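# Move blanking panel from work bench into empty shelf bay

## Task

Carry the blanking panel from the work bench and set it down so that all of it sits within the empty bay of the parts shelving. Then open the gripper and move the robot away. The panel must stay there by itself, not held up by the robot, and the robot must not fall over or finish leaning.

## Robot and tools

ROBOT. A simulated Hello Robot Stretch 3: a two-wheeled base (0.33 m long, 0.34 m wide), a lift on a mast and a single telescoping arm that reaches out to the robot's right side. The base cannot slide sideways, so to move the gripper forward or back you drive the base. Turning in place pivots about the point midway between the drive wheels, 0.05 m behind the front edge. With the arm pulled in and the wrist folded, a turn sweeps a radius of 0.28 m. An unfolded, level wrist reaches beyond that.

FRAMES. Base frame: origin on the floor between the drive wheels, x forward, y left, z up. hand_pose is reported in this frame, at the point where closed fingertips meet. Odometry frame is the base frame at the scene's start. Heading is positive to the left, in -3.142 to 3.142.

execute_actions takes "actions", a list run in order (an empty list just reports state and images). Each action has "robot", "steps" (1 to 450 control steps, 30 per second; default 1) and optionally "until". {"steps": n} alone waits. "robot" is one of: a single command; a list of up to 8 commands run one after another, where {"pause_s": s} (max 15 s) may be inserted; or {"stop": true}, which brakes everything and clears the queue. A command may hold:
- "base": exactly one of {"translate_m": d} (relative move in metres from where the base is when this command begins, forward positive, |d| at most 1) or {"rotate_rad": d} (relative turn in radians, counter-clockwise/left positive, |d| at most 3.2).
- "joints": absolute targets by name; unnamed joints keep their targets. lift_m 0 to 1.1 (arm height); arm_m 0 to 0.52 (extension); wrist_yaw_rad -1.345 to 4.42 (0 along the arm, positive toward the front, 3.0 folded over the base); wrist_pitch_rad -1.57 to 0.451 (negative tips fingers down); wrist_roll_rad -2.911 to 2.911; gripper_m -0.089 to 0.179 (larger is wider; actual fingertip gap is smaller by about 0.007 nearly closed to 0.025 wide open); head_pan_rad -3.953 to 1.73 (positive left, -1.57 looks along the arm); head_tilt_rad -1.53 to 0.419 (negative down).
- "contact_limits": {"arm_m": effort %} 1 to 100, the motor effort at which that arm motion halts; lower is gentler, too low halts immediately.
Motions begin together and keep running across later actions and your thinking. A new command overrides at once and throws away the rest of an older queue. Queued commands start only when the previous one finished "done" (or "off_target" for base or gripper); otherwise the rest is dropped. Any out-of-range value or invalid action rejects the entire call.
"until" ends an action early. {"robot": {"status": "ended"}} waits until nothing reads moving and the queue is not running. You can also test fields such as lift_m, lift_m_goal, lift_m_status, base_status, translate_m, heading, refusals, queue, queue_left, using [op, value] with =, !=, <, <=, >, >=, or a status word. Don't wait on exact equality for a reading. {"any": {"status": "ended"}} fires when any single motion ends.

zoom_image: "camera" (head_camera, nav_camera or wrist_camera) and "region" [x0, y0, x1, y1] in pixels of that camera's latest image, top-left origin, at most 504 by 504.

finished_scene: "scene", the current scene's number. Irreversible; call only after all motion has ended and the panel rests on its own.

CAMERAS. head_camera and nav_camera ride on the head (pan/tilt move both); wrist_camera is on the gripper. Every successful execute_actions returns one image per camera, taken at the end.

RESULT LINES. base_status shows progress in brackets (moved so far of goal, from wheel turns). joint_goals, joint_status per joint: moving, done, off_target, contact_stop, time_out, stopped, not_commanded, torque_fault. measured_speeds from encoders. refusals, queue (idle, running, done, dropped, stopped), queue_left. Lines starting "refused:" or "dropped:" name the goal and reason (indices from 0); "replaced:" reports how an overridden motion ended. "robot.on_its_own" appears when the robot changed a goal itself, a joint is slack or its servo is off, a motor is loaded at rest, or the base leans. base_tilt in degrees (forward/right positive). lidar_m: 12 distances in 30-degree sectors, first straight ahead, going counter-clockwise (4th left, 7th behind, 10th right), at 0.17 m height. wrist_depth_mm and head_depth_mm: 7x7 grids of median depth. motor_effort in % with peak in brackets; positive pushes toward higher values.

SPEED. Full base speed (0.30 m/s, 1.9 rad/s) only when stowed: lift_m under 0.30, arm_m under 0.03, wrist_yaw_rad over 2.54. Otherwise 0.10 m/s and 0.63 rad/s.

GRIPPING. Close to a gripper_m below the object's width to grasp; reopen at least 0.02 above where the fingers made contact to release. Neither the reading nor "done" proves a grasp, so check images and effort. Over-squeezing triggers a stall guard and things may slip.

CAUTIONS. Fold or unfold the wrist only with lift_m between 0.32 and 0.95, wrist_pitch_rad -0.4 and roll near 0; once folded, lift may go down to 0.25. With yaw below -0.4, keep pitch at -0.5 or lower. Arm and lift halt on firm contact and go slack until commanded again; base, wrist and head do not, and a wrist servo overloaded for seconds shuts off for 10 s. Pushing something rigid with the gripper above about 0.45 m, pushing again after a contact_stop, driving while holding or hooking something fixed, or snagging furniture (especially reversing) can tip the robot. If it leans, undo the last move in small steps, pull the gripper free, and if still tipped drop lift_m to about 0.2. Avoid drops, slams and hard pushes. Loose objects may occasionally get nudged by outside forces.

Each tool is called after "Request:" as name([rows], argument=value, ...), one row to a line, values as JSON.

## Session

Request:
execute_actions(actions=[])

Scene clock: 0.00 s.
robot.base_odometry: x=+0.000 y=+0.000 heading=+0.000 (m, m, rad; robot's odometry frame)
robot.turned_by_wheels: +0.000 (rad since the last result)
robot.turned_by_imu: +0.000 (rad since the last result)
robot.base_tilt: forward=-0.4 right=-0.5 (deg)
robot.lidar_m: 1.83 1.41 1.52 2.13 1.67 2.07 0.73 0.73 0.78 2.54 1.87 2.29
robot.head_depth_mm: 1890 2137 2133 2147 2154 2179 2115 / 1899 2055 2074 2069 2056 2077 2038 / 1885 1972 1977 1968 1976 1995 1979 / 1856 1897 1886 1888 1897 1902 1883 / 1785 1812 1826 1815 1816 1822 1825 / 1735 1733 1761 1743 1763 1753 1752 / 1664 1668 1683 1687 1688 1683 1686
robot.base_status: not_commanded
robot.joint_positions: lift_m=+0.473 arm_m=+0.003 wrist_yaw_rad=+2.924 wrist_pitch_rad=-0.388 wrist_roll_rad=+0.008 gripper_m=+0.037 head_pan_rad=-0.002 head_tilt_rad=+0.011
robot.joint_goals: lift_m=+0.473 arm_m=+0.003 wrist_yaw_rad=+2.924 wrist_pitch_rad=-0.388 wrist_roll_rad=+0.008 gripper_m=+0.037 head_pan_rad=-0.002 head_tilt_rad=+0.011
robot.joint_status: lift_m=not_commanded arm_m=not_commanded wrist_yaw_rad=not_commanded wrist_pitch_rad=not_commanded wrist_roll_rad=not_commanded gripper_m=not_commanded head_pan_rad=not_commanded head_tilt_rad=not_commanded
robot.measured_speeds: translate_m=+0.000 rotate_rad=+0.000 lift_m=+0.000 arm_m=+0.000 wrist_yaw_rad=+0.000 wrist_pitch_rad=+0.000 wrist_roll_rad=+0.000 head_pan_rad=+0.000 head_tilt_rad=+0.000
robot: refusals=0 queue=idle queue_left=0
robot.motor_effort: left_wheel=+0 right_wheel=-1 lift_m=+21 arm_m=+0 wrist_yaw_rad=+0 wrist_pitch_rad=+8 wrist_roll_rad=+0 gripper_m=-1 head_pan_rad=+0 head_tilt_rad=+2 (%)
robot.hand_pose: x=+0.0280 y=+0.0749 z=+0.4922 quat_wxyz=(+0.211, +0.707, +0.060, +0.672) (m; robot's base frame)
robot.wrist_depth_mm: - - - - - - - / - - - - - - - / - - - - - - - / - - - - - - - / 914 - 965 942 956 972 989 / 761 746 - 785 809 795 803 / 666 659 667 665 661 685 691
pictures: head_camera (sideways: a quarter turn clockwise sets it upright), nav_camera (sideways: a quarter turn counterclockwise sets it upright), wrist_camera
Images, in order (width x height): head_camera 896x504, nav_camera 672x504, wrist_camera 644x364.

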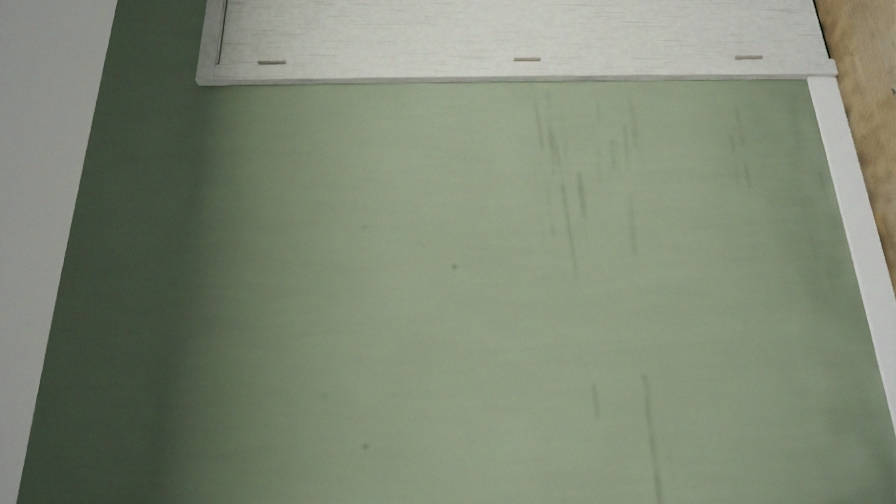

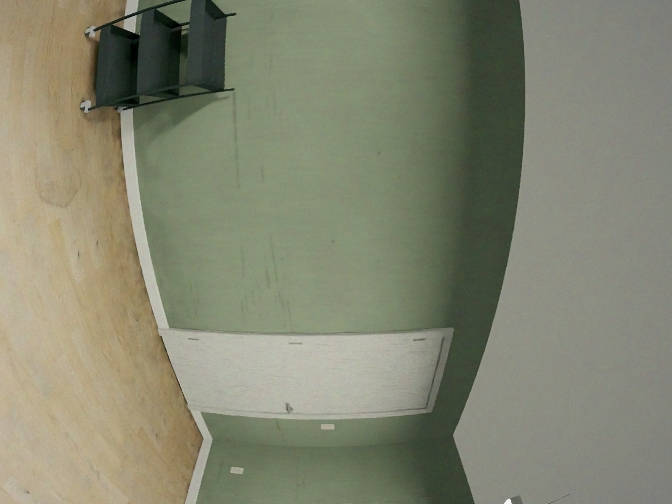

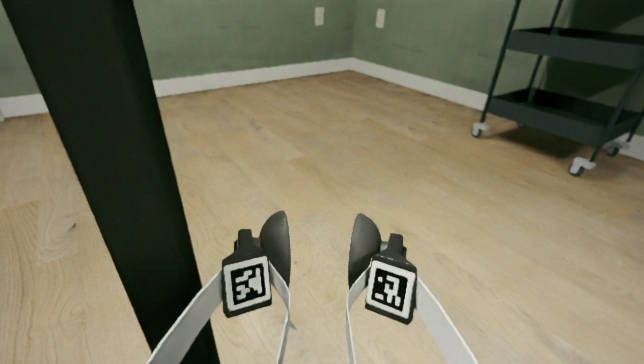

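Request:
execute_actions([
  {"robot":{"joints":{"head_pan_rad":-1.4,"head_tilt_rad":-0.3,"lift_m":0.29}},"steps":100,"until":{"robot":{"status":"ended"}}},
])

Scene clock: 5.30 s.
robot.base_odometry: x=+0.000 y=+0.000 heading=+0.000 (m, m, rad; robot's odometry frame)
robot.turned_by_wheels: +0.000 (rad since the last result)
robot.turned_by_imu: +0.001 (rad since the last result)
robot.base_tilt: forward=-0.4 right=-0.5 (deg)
robot.lidar_m: 1.82 1.40 1.51 2.13 1.67 2.07 0.74 0.73 0.78 2.54 1.87 2.29
robot.head_depth_mm: 2444 2620 2715 2929 2570 1851 1454 / 2445 2582 2756 2890 2587 1873 1453 / 2392 2523 2647 2863 2615 1882 1468 / 2319 2479 2590 2365 2614 1890 1478 / 2282 2440 2579 2646 2500 1894 1475 / 2243 2391 2527 2692 2654 1897 1488 / 2201 2350 2468 2636 2625 1919 1486
robot.base_status: not_commanded
robot.joint_positions: lift_m=+0.291 arm_m=+0.003 wrist_yaw_rad=+2.924 wrist_pitch_rad=-0.388 wrist_roll_rad=+0.008 gripper_m=+0.037 head_pan_rad=-1.393 head_tilt_rad=-0.296
robot.joint_goals: lift_m=+0.290 arm_m=+0.003 wrist_yaw_rad=+2.924 wrist_pitch_rad=-0.388 wrist_roll_rad=+0.008 gripper_m=+0.037 head_pan_rad=-1.400 head_tilt_rad=-0.300
robot.joint_status: lift_m=done arm_m=not_commanded wrist_yaw_rad=not_commanded wrist_pitch_rad=not_commanded wrist_roll_rad=not_commanded gripper_m=not_commanded head_pan_rad=done head_tilt_rad=done
robot.measured_speeds: translate_m=+0.000 rotate_rad=+0.000 lift_m=+0.000 arm_m=+0.000 wrist_yaw_rad=+0.000 wrist_pitch_rad=+0.000 wrist_roll_rad=+0.000 head_pan_rad=+0.000 head_tilt_rad=+0.000
robot: refusals=0 queue=done queue_left=0
robot.motor_effort: left_wheel=+0(1) right_wheel=-1(0) lift_m=+11(22) arm_m=+0(0) wrist_yaw_rad=+0(0) wrist_pitch_rad=+8(8) wrist_roll_rad=+0(0) gripper_m=-1(1) head_pan_rad=-3(33) head_tilt_rad=-2(17) (%)
robot.hand_pose: x=+0.0280 y=+0.0749 z=+0.3101 quat_wxyz=(+0.211, +0.707, +0.060, +0.672) (m; robot's base frame)
robot.wrist_depth_mm: - - - - - - - / - - - - - - - / - - - - - - - / 809 - 827 823 852 851 868 / 647 - 681 660 675 680 686 / 539 526 - 544 553 564 560 / 465 - - 474 469 472 478
pictures: head_camera (sideways: a quarter turn clockwise sets it upright), nav_camera (sideways: a quarter turn counterclockwise sets it upright), wrist_camera
Images, in order (width x height): head_camera 896x504, nav_camera 672x504, wrist_camera 644x364.

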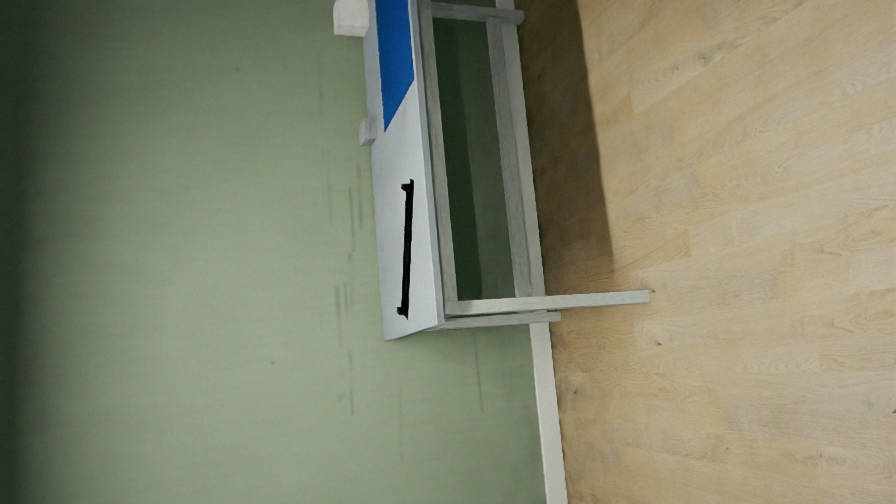

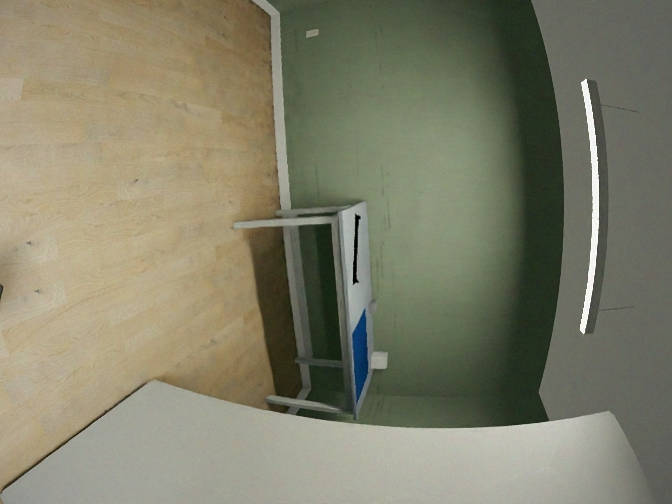

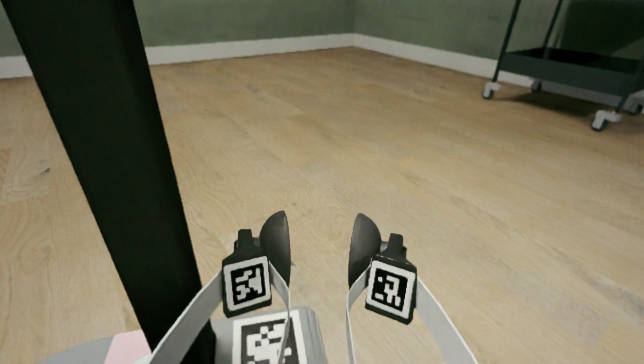

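Request:
execute_actions([
  {"robot":[{"base":{"rotate_rad":-1.45},"joints":{"head_pan_rad":0.15,"head_tilt_rad":-0.6}},{"base":{"translate_m":0.75}},{"base":{"translate_m":0.7}}],"steps":450,"until":{"robot":{"status":"ended"}}},
])

Scene clock: 37.20 s.
robot.base_odometry: x=+0.175 y=-1.439 heading=-1.450 (m, m, rad; robot's odometry frame)
robot.turned_by_wheels: -1.450 (rad since the last result)
robot.turned_by_imu: -1.439 (rad since the last result)
robot.base_tilt: forward=-0.4 right=-0.5 (deg)
robot.lidar_m: 1.13 0.52 1.45 2.16 2.15 2.40 3.47 0.70 0.62 1.04 1.28 1.32
robot.head_depth_mm: 1061 1176 1235 896 701 1402 1188 / 1048 1170 1251 904 705 1383 1196 / 1042 1158 1245 907 709 1386 1201 / 1034 1155 1230 918 715 1362 1202 / 1027 1145 1233 925 721 1366 1211 / 1019 1133 1226 935 722 1334 998 / 1009 1125 1257 1025 727 698 1193
robot.base_status: done (translate_m +0.7000 of +0.7000)
robot.joint_positions: lift_m=+0.291 arm_m=+0.003 wrist_yaw_rad=+2.924 wrist_pitch_rad=-0.388 wrist_roll_rad=+0.008 gripper_m=+0.037 head_pan_rad=+0.143 head_tilt_rad=-0.593
robot.joint_goals: lift_m=+0.290 arm_m=+0.003 wrist_yaw_rad=+2.924 wrist_pitch_rad=-0.388 wrist_roll_rad=+0.008 gripper_m=+0.037 head_pan_rad=+0.150 head_tilt_rad=-0.600
robot.joint_status: lift_m=done arm_m=not_commanded wrist_yaw_rad=not_commanded wrist_pitch_rad=not_commanded wrist_roll_rad=not_commanded gripper_m=not_commanded head_pan_rad=done head_tilt_rad=done
robot.measured_speeds: translate_m=+0.000 rotate_rad=+0.000 lift_m=+0.000 arm_m=+0.000 wrist_yaw_rad=+0.000 wrist_pitch_rad=+0.000 wrist_roll_rad=+0.000 head_pan_rad=+0.000 head_tilt_rad=+0.000
robot: refusals=0 queue=done queue_left=0
robot.motor_effort: left_wheel=+0(11) right_wheel=+0(5) lift_m=+11(11) arm_m=+0(0) wrist_yaw_rad=+0(0) wrist_pitch_rad=+8(8) wrist_roll_rad=+0(0) gripper_m=-1(1) head_pan_rad=+3(28) head_tilt_rad=-2(19) (%)
robot.hand_pose: x=+0.0280 y=+0.0748 z=+0.3101 quat_wxyz=(+0.211, +0.707, +0.060, +0.672) (m; robot's base frame)
robot.wrist_depth_mm: - - - - - - 431 / - - - - - - 995 / - - - - - - - / 796 - 822 829 852 583 881 / 651 - 681 665 665 619 686 / 532 524 - 542 565 556 561 / 458 - - 470 466 477 477
pictures: head_camera (sideways: a quarter turn clockwise sets it upright), nav_camera (sideways: a quarter turn counterclockwise sets it upright), wrist_camera
Images, in order (width x height): head_camera 896x504, nav_camera 672x504, wrist_camera 644x364.

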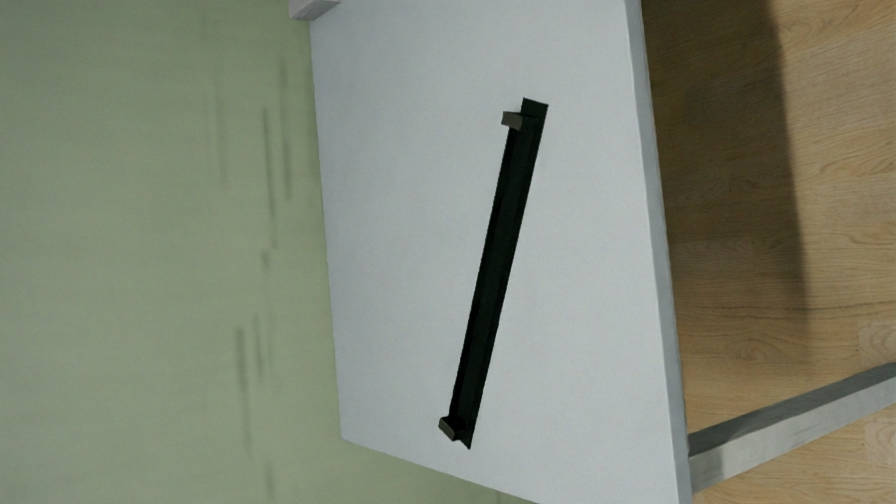

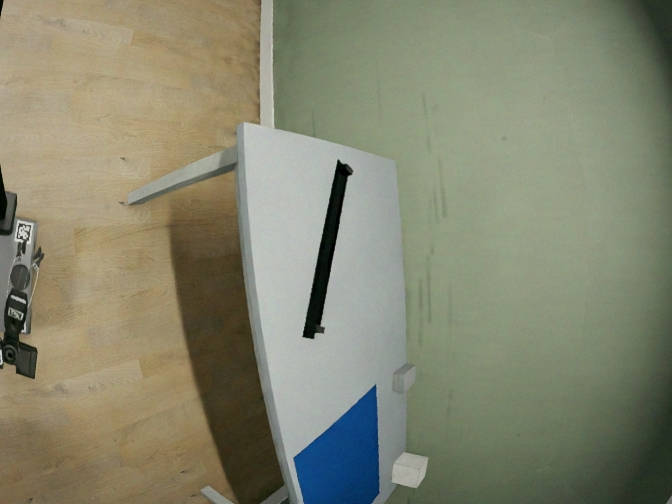

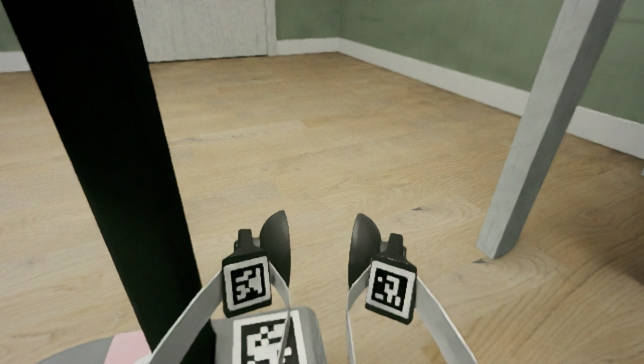

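Request:
execute_actions([
  {"robot":{"base":{"translate_m":0.08},"joints":{"lift_m":0.94,"wrist_pitch_rad":-0.4,"head_pan_rad":-1.6,"head_tilt_rad":-0.7,"gripper_m":0.1}},"steps":100,"until":{"robot":{"base_status":"done"}}},
  {"robot":{"base":{"rotate_rad":1.91}},"steps":300,"until":{"robot":{"base_status":"done","lift_m":[">",0.86]}}},
  {"robot":{"joints":{"wrist_yaw_rad":0.0}},"steps":300,"until":{"robot":{"wrist_yaw_rad":["<",0.6]}}},
  {"robot":{"joints":{"lift_m":0.98,"wrist_pitch_rad":-1.57,"wrist_roll_rad":-1.03,"arm_m":0.47}},"steps":300,"until":{"robot":{"status":"ended"}}},
])

Scene clock: 82.90 s.
robot.base_odometry: x=+0.184 y=-1.519 heading=+0.460 (m, m, rad; robot's odometry frame)
robot.turned_by_wheels: +1.910 (rad since the last result)
robot.turned_by_imu: +1.929 (rad since the last result)
robot.base_tilt: forward=-0.4 right=-0.4 (deg)
robot.lidar_m: 2.18 2.34 2.76 1.03 0.78 0.90 1.55 1.24 1.08 1.05 0.46 1.81
robot.head_depth_mm: 946 - 1001 788 640 1292 1139 / 941 1121 1028 790 643 1303 1145 / 949 - 995 792 647 1306 1151 / 983 1109 1044 780 651 1314 1155 / 999 1130 1055 807 655 1318 1120 / 1008 1139 1290 817 659 826 1144 / 1015 1154 1326 1568 699 1364 1170
robot.base_status: done (rotate_rad +1.9099 of +1.9100)
robot.joint_positions: lift_m=+0.979 arm_m=+0.470 wrist_yaw_rad=+0.000 wrist_pitch_rad=-1.561 wrist_roll_rad=-1.025 gripper_m=+0.100 head_pan_rad=-1.593 head_tilt_rad=-0.692
robot.joint_goals: lift_m=+0.980 arm_m=+0.470 wrist_yaw_rad=+0.000 wrist_pitch_rad=-1.570 wrist_roll_rad=-1.030 gripper_m=+0.100 head_pan_rad=-1.600 head_tilt_rad=-0.700
robot.joint_status: lift_m=done arm_m=done wrist_yaw_rad=done wrist_pitch_rad=done wrist_roll_rad=done gripper_m=done head_pan_rad=done head_tilt_rad=done
robot.measured_speeds: translate_m=+0.000 rotate_rad=+0.000 lift_m=+0.000 arm_m=+0.000 wrist_yaw_rad=+0.000 wrist_pitch_rad=+0.000 wrist_roll_rad=+0.000 head_pan_rad=+0.000 head_tilt_rad=+0.000
robot: refusals=0 queue=done queue_left=0
robot.motor_effort: left_wheel=-1(7) right_wheel=+1(4) lift_m=+29(30) arm_m=+4(2) wrist_yaw_rad=+0(2) wrist_pitch_rad=-4(6) wrist_roll_rad=-2(3) gripper_m=-1(79) head_pan_rad=-3(33) head_tilt_rad=-3(12) (%)
robot.hand_pose: x=-0.0215 y=-0.5930 z=+0.8616 quat_wxyz=(+0.684, +0.678, -0.191, -0.190) (m; robot's base frame)
robot.wrist_depth_mm: 239 239 241 241 241 243 244 / 246 245 247 247 248 249 251 / 252 252 254 253 255 257 258 / 258 259 261 260 261 262 264 / 265 265 265 266 267 269 273 / - 273 276 275 276 279 279 / - 281 282 282 283 287 285
pictures: head_camera (sideways: a quarter turn clockwise sets it upright), nav_camera (sideways: a quarter turn counterclockwise sets it upright), wrist_camera
Images, in order (width x height): head_camera 896x504, nav_camera 672x504, wrist_camera 644x364.

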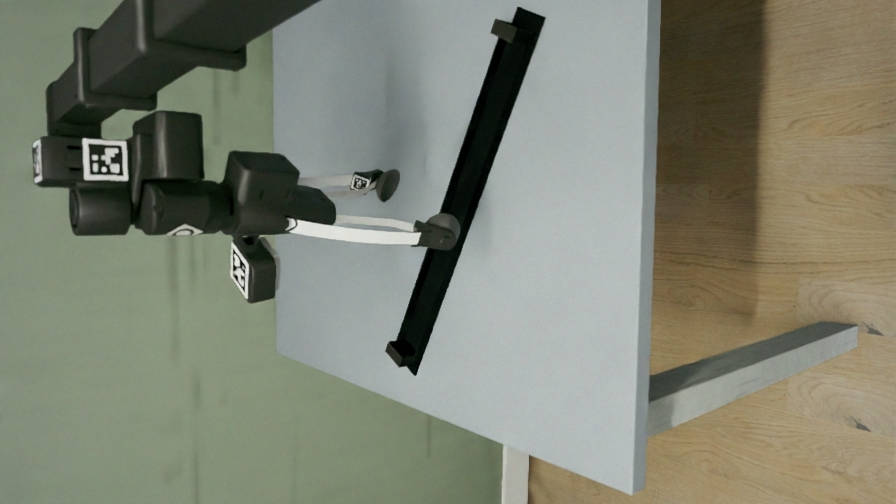

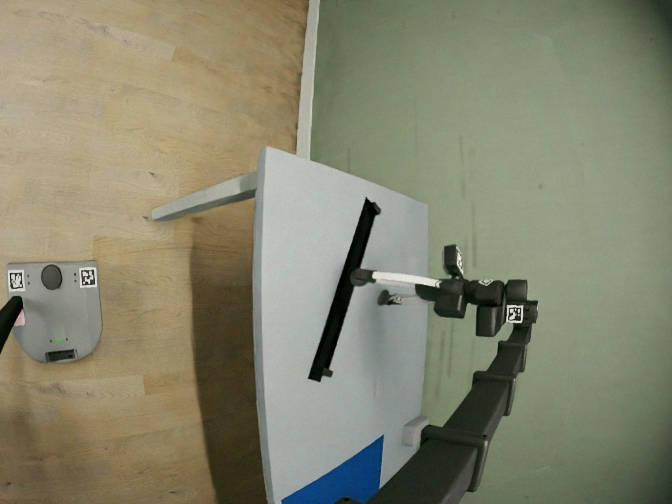

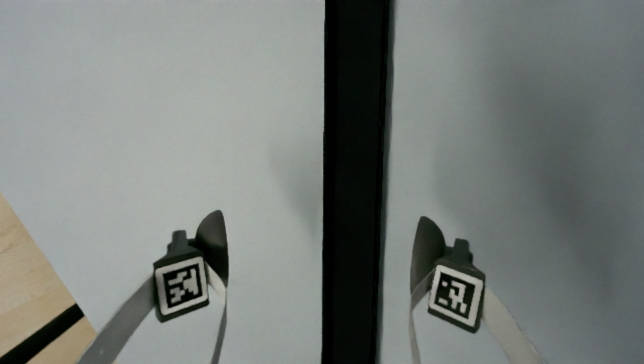

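Request:
execute_actions([
  {"robot":{"joints":{"arm_m":0.50,"lift_m":0.92,"gripper_m":0.085}},"steps":200,"until":{"robot":{"status":"ended"}}},
])

Scene clock: 93.90 s.
robot.base_odometry: x=+0.184 y=-1.519 heading=+0.460 (m, m, rad; robot's odometry frame)
robot.turned_by_wheels: +0.000 (rad since the last result)
robot.turned_by_imu: +0.001 (rad since the last result)
robot.base_tilt: forward=-0.4 right=-0.5 (deg)
robot.lidar_m: 2.18 2.33 2.76 1.03 0.78 0.90 1.55 1.23 1.08 1.05 0.46 1.81
robot.head_depth_mm: 965 1068 - 787 640 1293 1142 / 970 - 1008 791 643 1298 1151 / 979 - 974 778 647 1312 1158 / 988 1116 1000 782 652 1320 1162 / 999 1128 1060 807 653 1324 1115 / 1005 1142 1289 817 659 824 1146 / 1014 1149 1326 1574 702 1363 1171
robot.base_status: done (rotate_rad +1.9099 of +1.9100)
robot.joint_positions: lift_m=+0.921 arm_m=+0.500 wrist_yaw_rad=+0.000 wrist_pitch_rad=-1.562 wrist_roll_rad=-1.025 gripper_m=+0.085 head_pan_rad=-1.593 head_tilt_rad=-0.692
robot.joint_goals: lift_m=+0.920 arm_m=+0.500 wrist_yaw_rad=+0.000 wrist_pitch_rad=-1.570 wrist_roll_rad=-1.030 gripper_m=+0.085 head_pan_rad=-1.600 head_tilt_rad=-0.700
robot.joint_status: lift_m=done arm_m=done wrist_yaw_rad=done wrist_pitch_rad=done wrist_roll_rad=done gripper_m=done head_pan_rad=done head_tilt_rad=done
robot.measured_speeds: translate_m=+0.000 rotate_rad=+0.000 lift_m=+0.000 arm_m=+0.000 wrist_yaw_rad=+0.000 wrist_pitch_rad=+0.000 wrist_roll_rad=+0.000 head_pan_rad=+0.000 head_tilt_rad=+0.000
robot: refusals=0 queue=done queue_left=0
robot.motor_effort: left_wheel=-1(2) right_wheel=+2(1) lift_m=+11(29) arm_m=+4(7) wrist_yaw_rad=+0(0) wrist_pitch_rad=-4(4) wrist_roll_rad=-2(2) gripper_m=+0(60) head_pan_rad=-3(3) head_tilt_rad=-3(3) (%)
robot.hand_pose: x=-0.0215 y=-0.6228 z=+0.8029 quat_wxyz=(+0.684, +0.678, -0.191, -0.190) (m; robot's base frame)
robot.wrist_depth_mm: 184 185 185 183 187 187 188 / 188 189 190 188 191 192 193 / 193 193 194 193 197 196 197 / 198 199 200 198 201 202 204 / 204 204 205 203 205 208 208 / 209 209 213 209 214 213 215 / 215 216 217 215 219 220 220
pictures: head_camera (sideways: a quarter turn clockwise sets it upright), nav_camera (sideways: a quarter turn counterclockwise sets it upright), wrist_camera
Images, in order (width x height): head_camera 896x504, nav_camera 672x504, wrist_camera 644x364.

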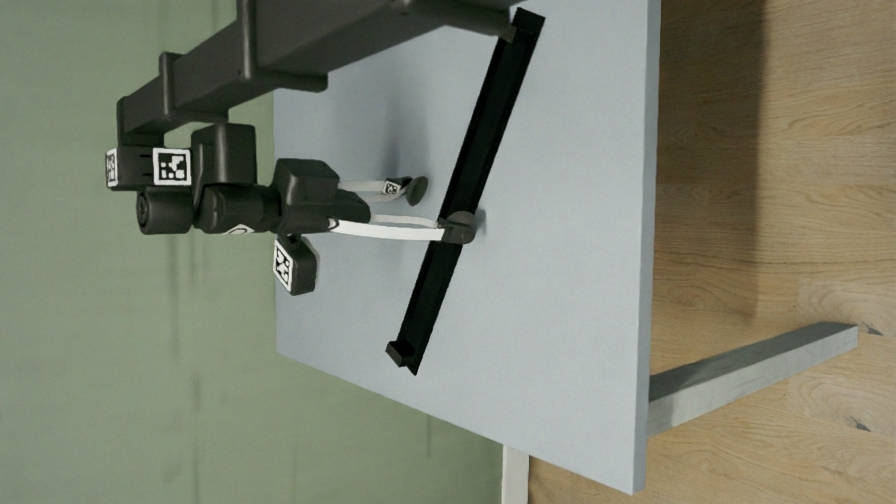

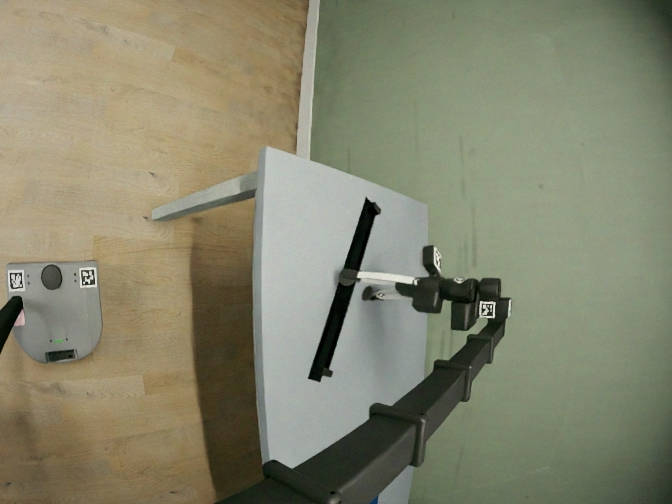

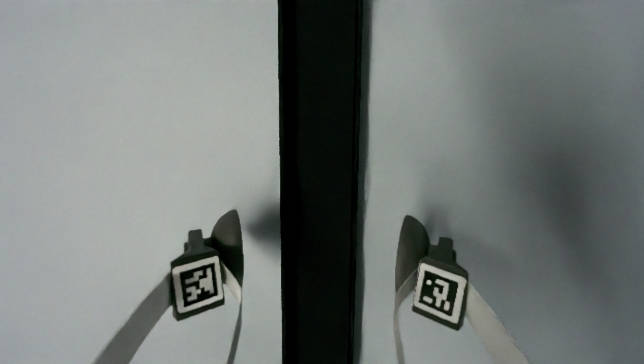

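Request:
execute_actions([
  {"robot":{"joints":{"lift_m":0.892,"gripper_m":0.078}},"steps":200,"until":{"robot":{"status":"ended"}}},
  {"robot":{"joints":{"gripper_m":0.0}},"steps":100,"until":{"robot":{"status":"ended"}}},
])

Scene clock: 102.20 s.
robot.base_odometry: x=+0.184 y=-1.519 heading=+0.460 (m, m, rad; robot's odometry frame)
robot.turned_by_wheels: +0.000 (rad since the last result)
robot.turned_by_imu: +0.002 (rad since the last result)
robot.base_tilt: forward=-0.4 right=-0.5 (deg)
robot.lidar_m: 2.18 2.33 2.77 1.03 0.78 0.90 1.55 1.23 1.08 1.05 0.46 1.80
robot.head_depth_mm: 963 1070 - 761 625 1306 1140 / 974 1048 989 791 644 1304 1146 / 983 - 975 789 648 1311 1156 / 991 1120 1006 802 651 1314 1158 / 998 1134 1059 810 655 1321 1117 / 1010 1141 1289 813 659 824 1151 / 1014 1149 1330 1569 702 1369 1177
robot.base_status: done (rotate_rad +1.9102 of +1.9100)
robot.joint_positions: lift_m=+0.901 arm_m=+0.500 wrist_yaw_rad=-0.001 wrist_pitch_rad=-1.585 wrist_roll_rad=-1.025 gripper_m=+0.001 head_pan_rad=-1.593 head_tilt_rad=-0.692
robot.joint_goals: lift_m=+0.901 arm_m=+0.500 wrist_yaw_rad=+0.000 wrist_pitch_rad=-1.570 wrist_roll_rad=-1.030 gripper_m=+0.000 head_pan_rad=-1.600 head_tilt_rad=-0.700
robot.joint_status: lift_m=contact_stop arm_m=done wrist_yaw_rad=done wrist_pitch_rad=done wrist_roll_rad=done gripper_m=done head_pan_rad=done head_tilt_rad=done
robot.measured_speeds: translate_m=+0.000 rotate_rad=+0.000 lift_m=+0.000 arm_m=+0.000 wrist_yaw_rad=+0.000 wrist_pitch_rad=+0.000 wrist_roll_rad=+0.000 head_pan_rad=+0.000 head_tilt_rad=+0.000
robot: refusals=0 queue=done queue_left=0
robot.on_its_own: lift_m is slack since a contact_stop, until your next command for it (your +0.892 is given up)
robot.motor_effort: left_wheel=+3(3) right_wheel=-7(6) lift_m=+20(20) arm_m=+3(4) wrist_yaw_rad=+1(1) wrist_pitch_rad=+8(9) wrist_roll_rad=-2(2) gripper_m=-17(95) head_pan_rad=-3(3) head_tilt_rad=-3(3) (%)
robot.hand_pose: x=-0.0214 y=-0.6169 z=+0.7842 quat_wxyz=(+0.676, +0.686, -0.189, -0.193) (m; robot's base frame)
robot.wrist_depth_mm: 170 169 170 167 169 169 168 / 174 173 174 169 173 173 173 / 179 178 179 175 178 178 178 / 183 184 183 180 182 182 182 / 189 189 188 185 188 189 187 / 195 194 - 191 192 193 193 / 201 201 200 197 199 199 199
pictures: head_camera (sideways: a quarter turn clockwise sets it upright), nav_camera (sideways: a quarter turn counterclockwise sets it upright), wrist_camera
Images, in order (width x height): head_camera 896x504, nav_camera 672x504, wrist_camera 644x364.

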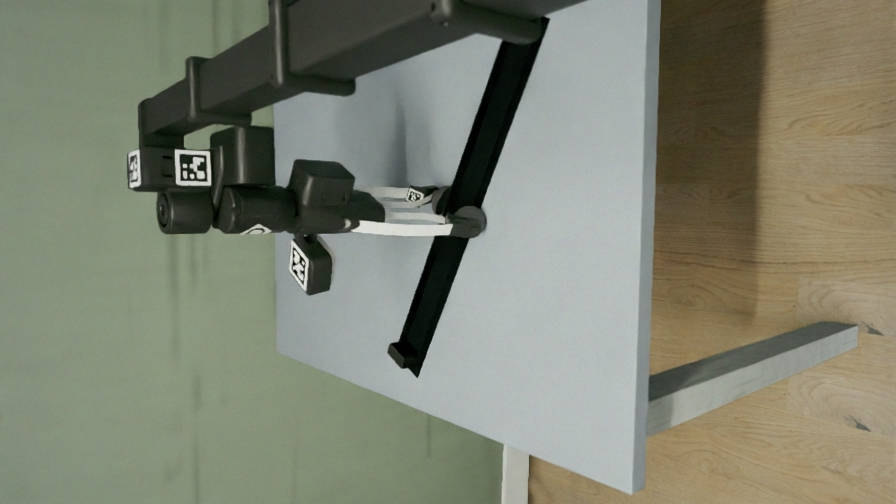

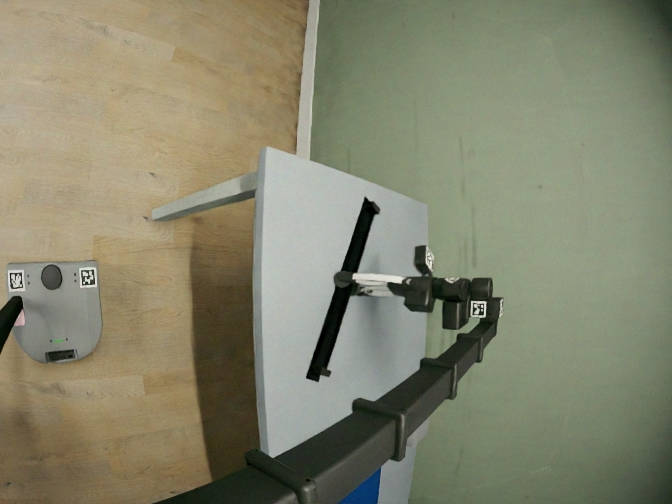

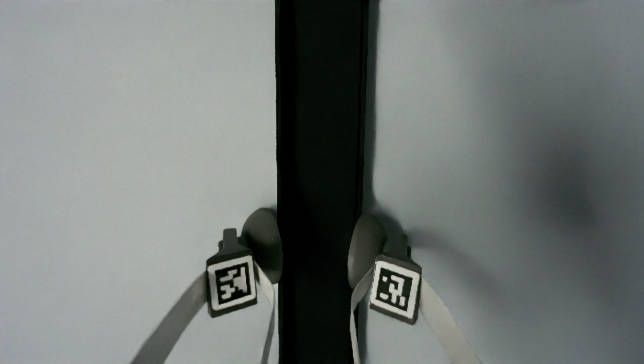

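Request:
execute_actions([
  {"robot":{"joints":{"gripper_m":-0.022}},"steps":100,"until":{"robot":{"status":"ended"}}},
  {"robot":{"joints":{"lift_m":0.92}},"steps":100,"until":{"robot":{"status":"ended"}}},
  {"steps":10},
])

Scene clock: 106.37 s.
robot.base_odometry: x=+0.184 y=-1.519 heading=+0.460 (m, m, rad; robot's odometry frame)
robot.turned_by_wheels: +0.000 (rad since the last result)
robot.turned_by_imu: +0.000 (rad since the last result)
robot.base_tilt: forward=-0.5 right=-0.4 (deg)
robot.lidar_m: 2.18 2.34 2.76 1.03 0.78 0.90 1.55 1.23 1.08 1.05 0.46 1.80
robot.head_depth_mm: 967 1064 - 786 640 1289 1140 / 974 - 1007 794 642 1297 1150 / 976 - 993 751 647 1307 1155 / 991 1123 1002 779 651 1312 1160 / 998 1130 1060 809 656 1327 1118 / 1006 1137 1282 817 660 823 1144 / 1017 1153 1328 1572 702 1370 1167
robot.base_status: done (rotate_rad +1.9100 of +1.9100)
robot.joint_positions: lift_m=+0.919 arm_m=+0.500 wrist_yaw_rad=-0.001 wrist_pitch_rad=-1.571 wrist_roll_rad=-1.025 gripper_m=-0.021 head_pan_rad=-1.593 head_tilt_rad=-0.692
robot.joint_goals: lift_m=+0.920 arm_m=+0.500 wrist_yaw_rad=+0.000 wrist_pitch_rad=-1.570 wrist_roll_rad=-1.030 gripper_m=-0.022 head_pan_rad=-1.600 head_tilt_rad=-0.700
robot.joint_status: lift_m=done arm_m=done wrist_yaw_rad=done wrist_pitch_rad=done wrist_roll_rad=done gripper_m=done head_pan_rad=done head_tilt_rad=done
robot.measured_speeds: translate_m=+0.000 rotate_rad=+0.000 lift_m=+0.000 arm_m=+0.000 wrist_yaw_rad=+0.000 wrist_pitch_rad=+0.000 wrist_roll_rad=+0.000 head_pan_rad=+0.000 head_tilt_rad=+0.000
robot: refusals=0 queue=done queue_left=0
robot.motor_effort: left_wheel=-1(3) right_wheel=+1(8) lift_m=+30(30) arm_m=+3(4) wrist_yaw_rad=+1(1) wrist_pitch_rad=+0(9) wrist_roll_rad=-2(2) gripper_m=-20(92) head_pan_rad=-3(3) head_tilt_rad=-3(3) (%)
robot.hand_pose: x=-0.0214 y=-0.6206 z=+0.8018 quat_wxyz=(+0.681, +0.681, -0.191, -0.191) (m; robot's base frame)
robot.wrist_depth_mm: 184 183 184 168 184 184 185 / 187 188 189 171 189 189 190 / 193 193 193 176 194 195 196 / 198 199 199 180 200 200 200 / 204 204 203 186 205 207 206 / 210 210 210 191 211 212 213 / 216 216 218 195 219 217 218
pictures: head_camera (sideways: a quarter turn clockwise sets it upright), nav_camera (sideways: a quarter turn counterclockwise sets it upright), wrist_camera
Images, in order (width x height): head_camera 896x504, nav_camera 672x504, wrist_camera 644x364.

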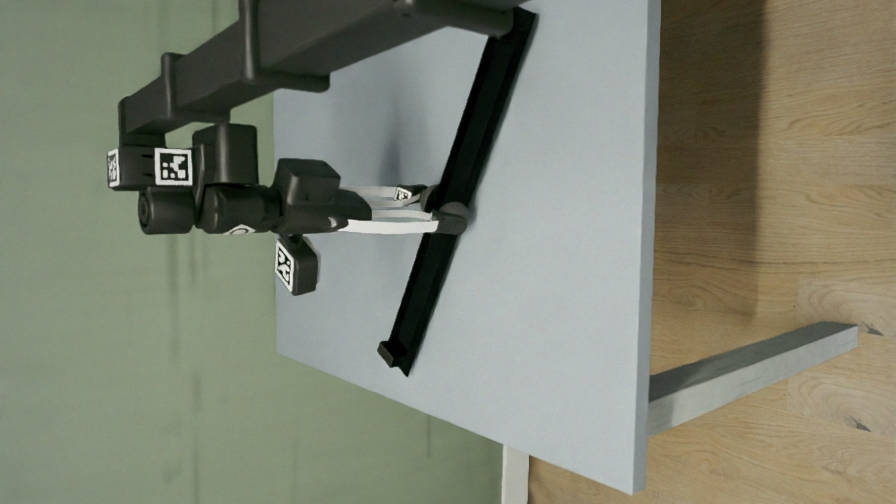

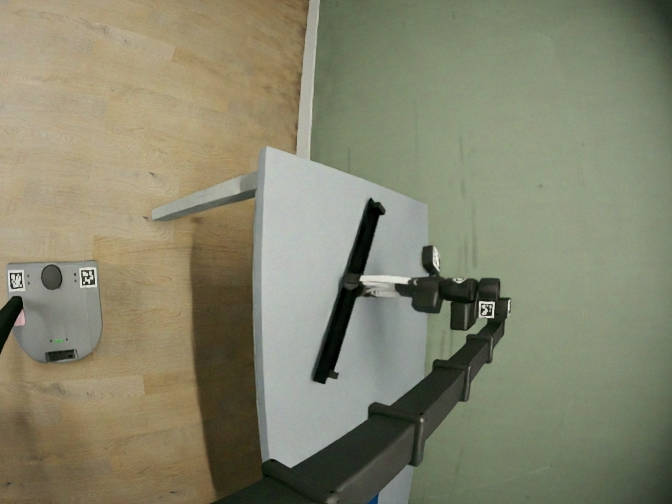

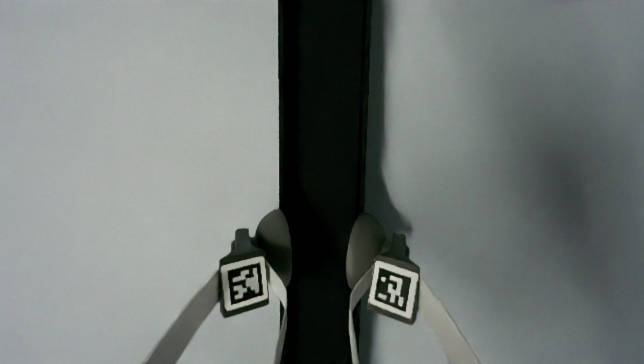

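Request:
execute_actions([
  {"robot":{"joints":{"lift_m":0.96,"wrist_roll_rad":-1.57,"arm_m":0.04,"head_pan_rad":1.35,"head_tilt_rad":-0.25}},"steps":200,"until":{"robot":{"status":"ended"}}},
])

Scene clock: 115.77 s.
robot.base_odometry: x=+0.184 y=-1.519 heading=+0.460 (m, m, rad; robot's odometry frame)
robot.turned_by_wheels: +0.000 (rad since the last result)
robot.turned_by_imu: +0.002 (rad since the last result)
robot.base_tilt: forward=-0.5 right=-0.5 (deg)
robot.lidar_m: 2.18 2.34 2.76 1.03 0.78 0.90 1.55 1.23 1.08 1.05 0.46 1.80
robot.head_depth_mm: 3309 3449 3649 3861 2724 1931 1502 / 3257 3397 3594 3829 2767 1940 1508 / 3253 3374 3555 3805 2757 1968 1514 / 3177 3341 3545 3727 2810 1965 1525 / 3161 3307 3448 3669 2789 1984 1529 / 3085 3249 3435 3548 2815 1993 1534 / 3029 3203 3065 1448 1387 1318 1251
robot.base_status: done (rotate_rad +1.9099 of +1.9100)
robot.joint_positions: lift_m=+0.959 arm_m=+0.040 wrist_yaw_rad=+0.000 wrist_pitch_rad=-1.569 wrist_roll_rad=-1.567 gripper_m=-0.021 head_pan_rad=+1.343 head_tilt_rad=-0.260
robot.joint_goals: lift_m=+0.960 arm_m=+0.040 wrist_yaw_rad=+0.000 wrist_pitch_rad=-1.570 wrist_roll_rad=-1.570 gripper_m=-0.022 head_pan_rad=+1.350 head_tilt_rad=-0.250
robot.joint_status: lift_m=done arm_m=done wrist_yaw_rad=done wrist_pitch_rad=done wrist_roll_rad=done gripper_m=done head_pan_rad=done head_tilt_rad=done
robot.measured_speeds: translate_m=+0.000 rotate_rad=+0.000 lift_m=+0.000 arm_m=+0.000 wrist_yaw_rad=+0.000 wrist_pitch_rad=+0.000 wrist_roll_rad=+0.000 head_pan_rad=+0.000 head_tilt_rad=+0.000
robot: refusals=0 queue=done queue_left=0
robot.motor_effort: left_wheel=-1(1) right_wheel=+0(1) lift_m=+30(30) arm_m=-4(3) wrist_yaw_rad=+1(0) wrist_pitch_rad=-1(1) wrist_roll_rad=-1(1) gripper_m=-20(20) head_pan_rad=+2(31) head_tilt_rad=+4(22) (%)
robot.hand_pose: x=-0.0214 y=-0.1619 z=+0.8418 quat_wxyz=(+0.708, +0.707, -0.001, -0.002) (m; robot's base frame)
robot.wrist_depth_mm: 951 957 933 168 940 551 956 / 965 973 975 172 982 - 311 / 993 - 993 175 - - 258 / - - - 180 - - 254 / - - - 186 - - 254 / 977 - - 191 - - 261 / - - - 196 - - 267
pictures: head_camera (sideways: a quarter turn clockwise sets it upright), nav_camera (sideways: a quarter turn counterclockwise sets it upright), wrist_camera
Images, in order (width x height): head_camera 896x504, nav_camera 672x504, wrist_camera 644x364.

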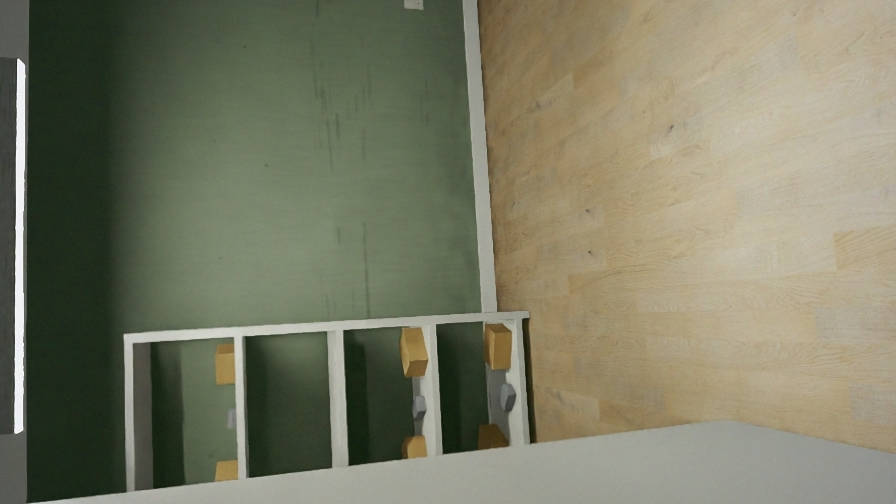

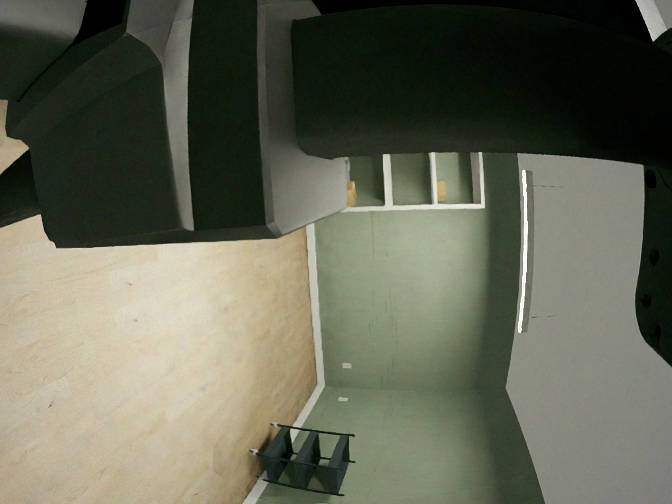

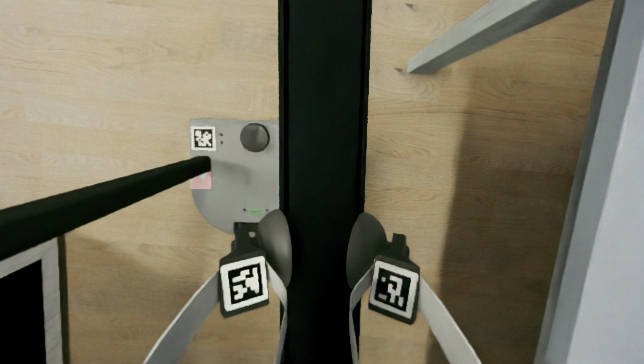

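Request:
execute_actions([
  {"robot":{"base":{"rotate_rad":1.505},"joints":{"arm_m":0.10,"wrist_yaw_rad":2.6,"wrist_roll_rad":1.03,"head_pan_rad":0.0,"head_tilt_rad":-0.3}},"steps":20},
  {"steps":200,"until":{"robot":{"status":"ended"}}},
])

Scene clock: 149.77 s.
robot.base_odometry: x=+0.184 y=-1.519 heading=+1.965 (m, m, rad; robot's odometry frame)
robot.turned_by_wheels: +1.505 (rad since the last result)
robot.turned_by_imu: +1.518 (rad since the last result)
robot.base_tilt: forward=-0.5 right=-0.5 (deg)
robot.lidar_m: 1.30 0.68 0.83 1.55 1.53 1.10 1.05 0.46 1.67 2.18 2.29 2.53
robot.head_depth_mm: 3079 3258 3458 3609 2546 1845 1453 / 3081 3261 3500 3655 2590 1870 1457 / 3133 3277 3488 3674 2589 1865 1463 / 3090 3259 3471 3402 2608 1880 1480 / 3060 3323 3508 3413 2331 1751 1472 / 1203 1196 1191 1185 1172 1162 1150 / 853 856 850 844 841 833 826
robot.base_status: done (rotate_rad +1.5049 of +1.5050)
robot.joint_positions: lift_m=+0.959 arm_m=+0.100 wrist_yaw_rad=+2.598 wrist_pitch_rad=-1.569 wrist_roll_rad=+1.024 gripper_m=-0.021 head_pan_rad=+0.007 head_tilt_rad=-0.296
robot.joint_goals: lift_m=+0.960 arm_m=+0.100 wrist_yaw_rad=+2.600 wrist_pitch_rad=-1.570 wrist_roll_rad=+1.030 gripper_m=-0.022 head_pan_rad=+0.000 head_tilt_rad=-0.300
robot.joint_status: lift_m=done arm_m=done wrist_yaw_rad=done wrist_pitch_rad=done wrist_roll_rad=done gripper_m=done head_pan_rad=done head_tilt_rad=done
robot.measured_speeds: translate_m=+0.000 rotate_rad=+0.000 lift_m=+0.000 arm_m=+0.000 wrist_yaw_rad=+0.000 wrist_pitch_rad=+0.000 wrist_roll_rad=+0.000 head_pan_rad=+0.000 head_tilt_rad=+0.000
robot: refusals=0 queue=done queue_left=0
robot.motor_effort: left_wheel=+0(3) right_wheel=+1(4) lift_m=+30(30) arm_m=+4(4) wrist_yaw_rad=+1(2) wrist_pitch_rad=-1(0) wrist_roll_rad=+2(3) gripper_m=-20(19) head_pan_rad=-3(32) head_tilt_rad=-1(7) (%)
robot.hand_pose: x=-0.0335 y=-0.2650 z=+0.8418 quat_wxyz=(+0.707, +0.707, +0.001, +0.002) (m; robot's base frame)
robot.wrist_depth_mm: 974 961 955 168 943 948 927 / - 982 976 172 972 954 967 / - - - 175 994 983 - / - - - 180 - - - / - - - 186 - - - / - - - 191 - - - / - - - 196 - - -
pictures: head_camera (sideways: a quarter turn clockwise sets it upright), nav_camera (sideways: a quarter turn counterclockwise sets it upright), wrist_camera
Images, in order (width x height): head_camera 896x504, nav_camera 672x504, wrist_camera 644x364.

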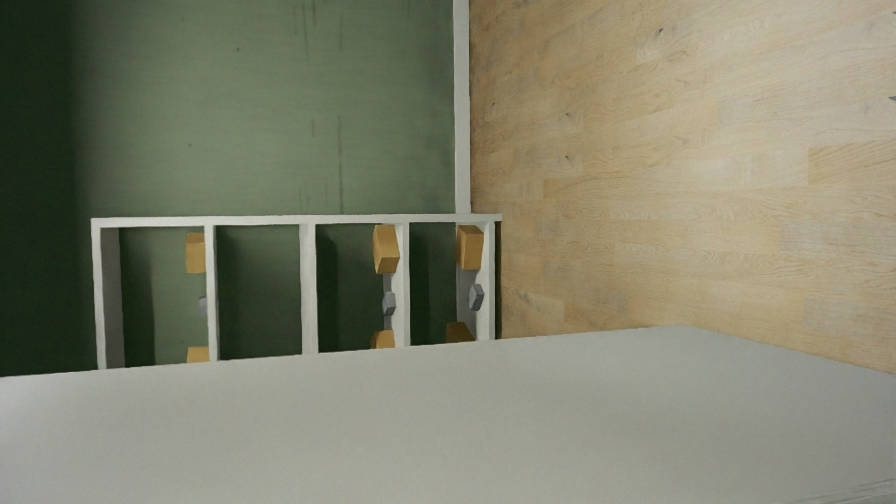

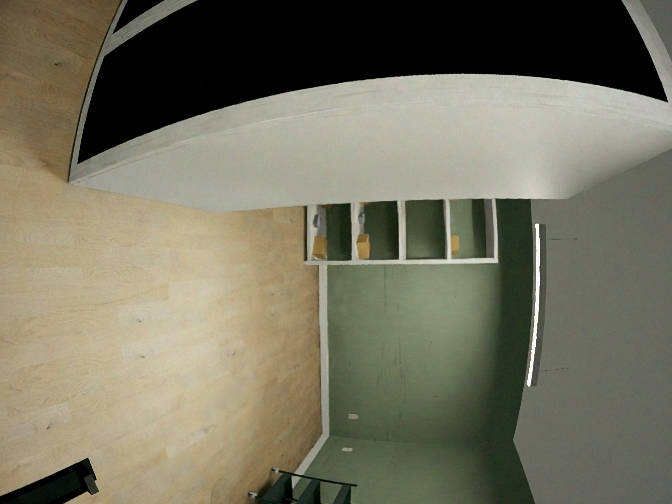

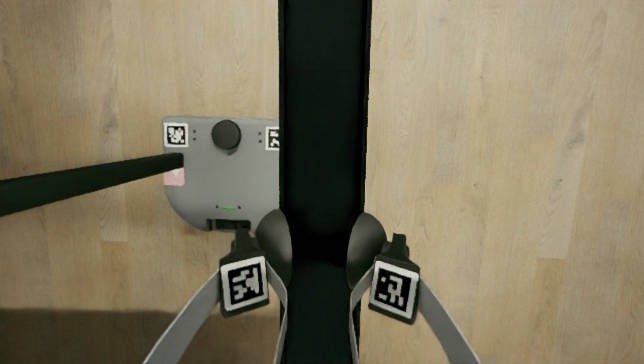

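Request:
execute_actions([
  {"robot":{"base":{"translate_m":1.0},"joints":{"arm_m":0.02,"lift_m":0.294}},"steps":300,"until":{"robot":{"lift_m":["<",0.297]}}},
  {"robot":{"base":{"translate_m":1.0}},"steps":300,"until":{"robot":{"translate_m":[">",0.75]}}},
  {"robot":{"base":{"translate_m":0.6}},"steps":300,"until":{"robot":{"status":"ended"}}},
])

Scene clock: 173.47 s.
robot.base_odometry: x=-0.721 y=+0.658 heading=+1.965 (m, m, rad; robot's odometry frame)
robot.turned_by_wheels: +0.000 (rad since the last result)
robot.turned_by_imu: +0.022 (rad since the last result)
robot.base_tilt: forward=-0.4 right=-0.5 (deg)
robot.lidar_m: 0.76 0.91 1.14 1.53 1.00 0.78 1.32 0.22 0.16 0.15 0.16 0.21
robot.head_depth_mm: 1027 1087 1150 1229 1314 1417 1449 / 1031 1092 1167 1244 1324 1425 1460 / 1018 1081 1148 1219 1306 1406 1375 / 832 1110 1183 1002 1335 1033 1160 / 822 1123 1193 1015 1351 1006 1165 / 1036 1128 1201 1026 1358 1082 1312 / 1051 1140 1211 1040 1378 1095 1310
robot.base_status: done (translate_m +0.6000 of +0.6000)
robot.joint_positions: lift_m=+0.297 arm_m=+0.020 wrist_yaw_rad=+2.598 wrist_pitch_rad=-1.565 wrist_roll_rad=+1.024 gripper_m=-0.021 head_pan_rad=+0.007 head_tilt_rad=-0.297
robot.joint_goals: lift_m=+0.297 arm_m=+0.020 wrist_yaw_rad=+2.600 wrist_pitch_rad=-1.570 wrist_roll_rad=+1.030 gripper_m=-0.022 head_pan_rad=+0.000 head_tilt_rad=-0.300
robot.joint_status: lift_m=contact_stop arm_m=done wrist_yaw_rad=done wrist_pitch_rad=done wrist_roll_rad=done gripper_m=done head_pan_rad=done head_tilt_rad=done
robot.measured_speeds: translate_m=+0.000 rotate_rad=+0.000 lift_m=+0.000 arm_m=+0.000 wrist_yaw_rad=+0.000 wrist_pitch_rad=+0.000 wrist_roll_rad=+0.000 head_pan_rad=+0.000 head_tilt_rad=+0.000
robot: refusals=0 queue=done queue_left=0
robot.on_its_own: lift_m is slack since a contact_stop, until your next command for it
robot.motor_effort: left_wheel=-1(6) right_wheel=+1(6) lift_m=+20(30) arm_m=-4(6) wrist_yaw_rad=+2(1) wrist_pitch_rad=-2(3) wrist_roll_rad=+2(3) gripper_m=-21(21) head_pan_rad=-3(3) head_tilt_rad=-1(1) (%)
robot.hand_pose: x=-0.0330 y=-0.1850 z=+0.1795 quat_wxyz=(+0.706, +0.708, +0.000, +0.002) (m; robot's base frame)
robot.wrist_depth_mm: 324 322 320 166 319 312 311 / 331 329 329 170 325 323 320 / - - - 175 333 331 329 / - - - 179 339 339 338 / - - - 183 350 347 345 / - - - 189 356 356 353 / - - - 194 371 368 365
pictures: head_camera (sideways: a quarter turn clockwise sets it upright), nav_camera (sideways: a quarter turn counterclockwise sets it upright), wrist_camera
Images, in order (width x height): head_camera 896x504, nav_camera 672x504, wrist_camera 644x364.

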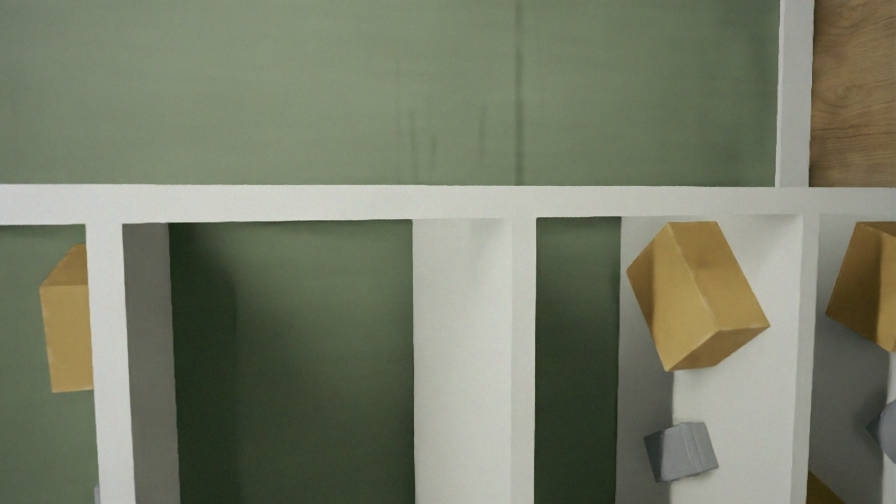

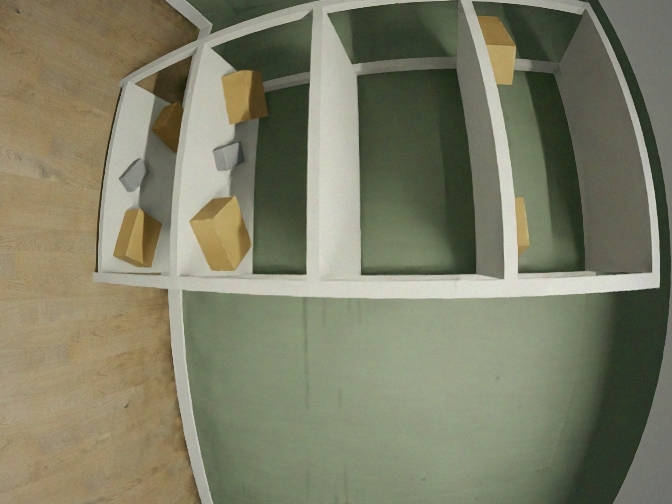

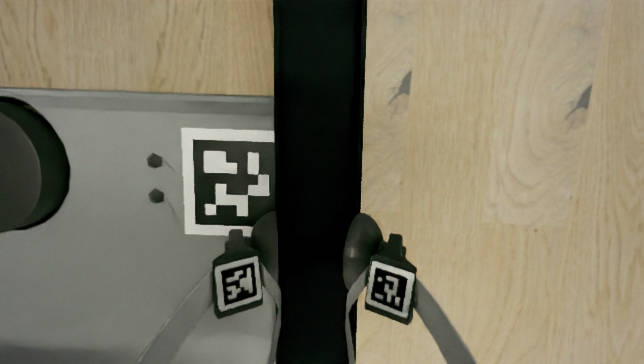

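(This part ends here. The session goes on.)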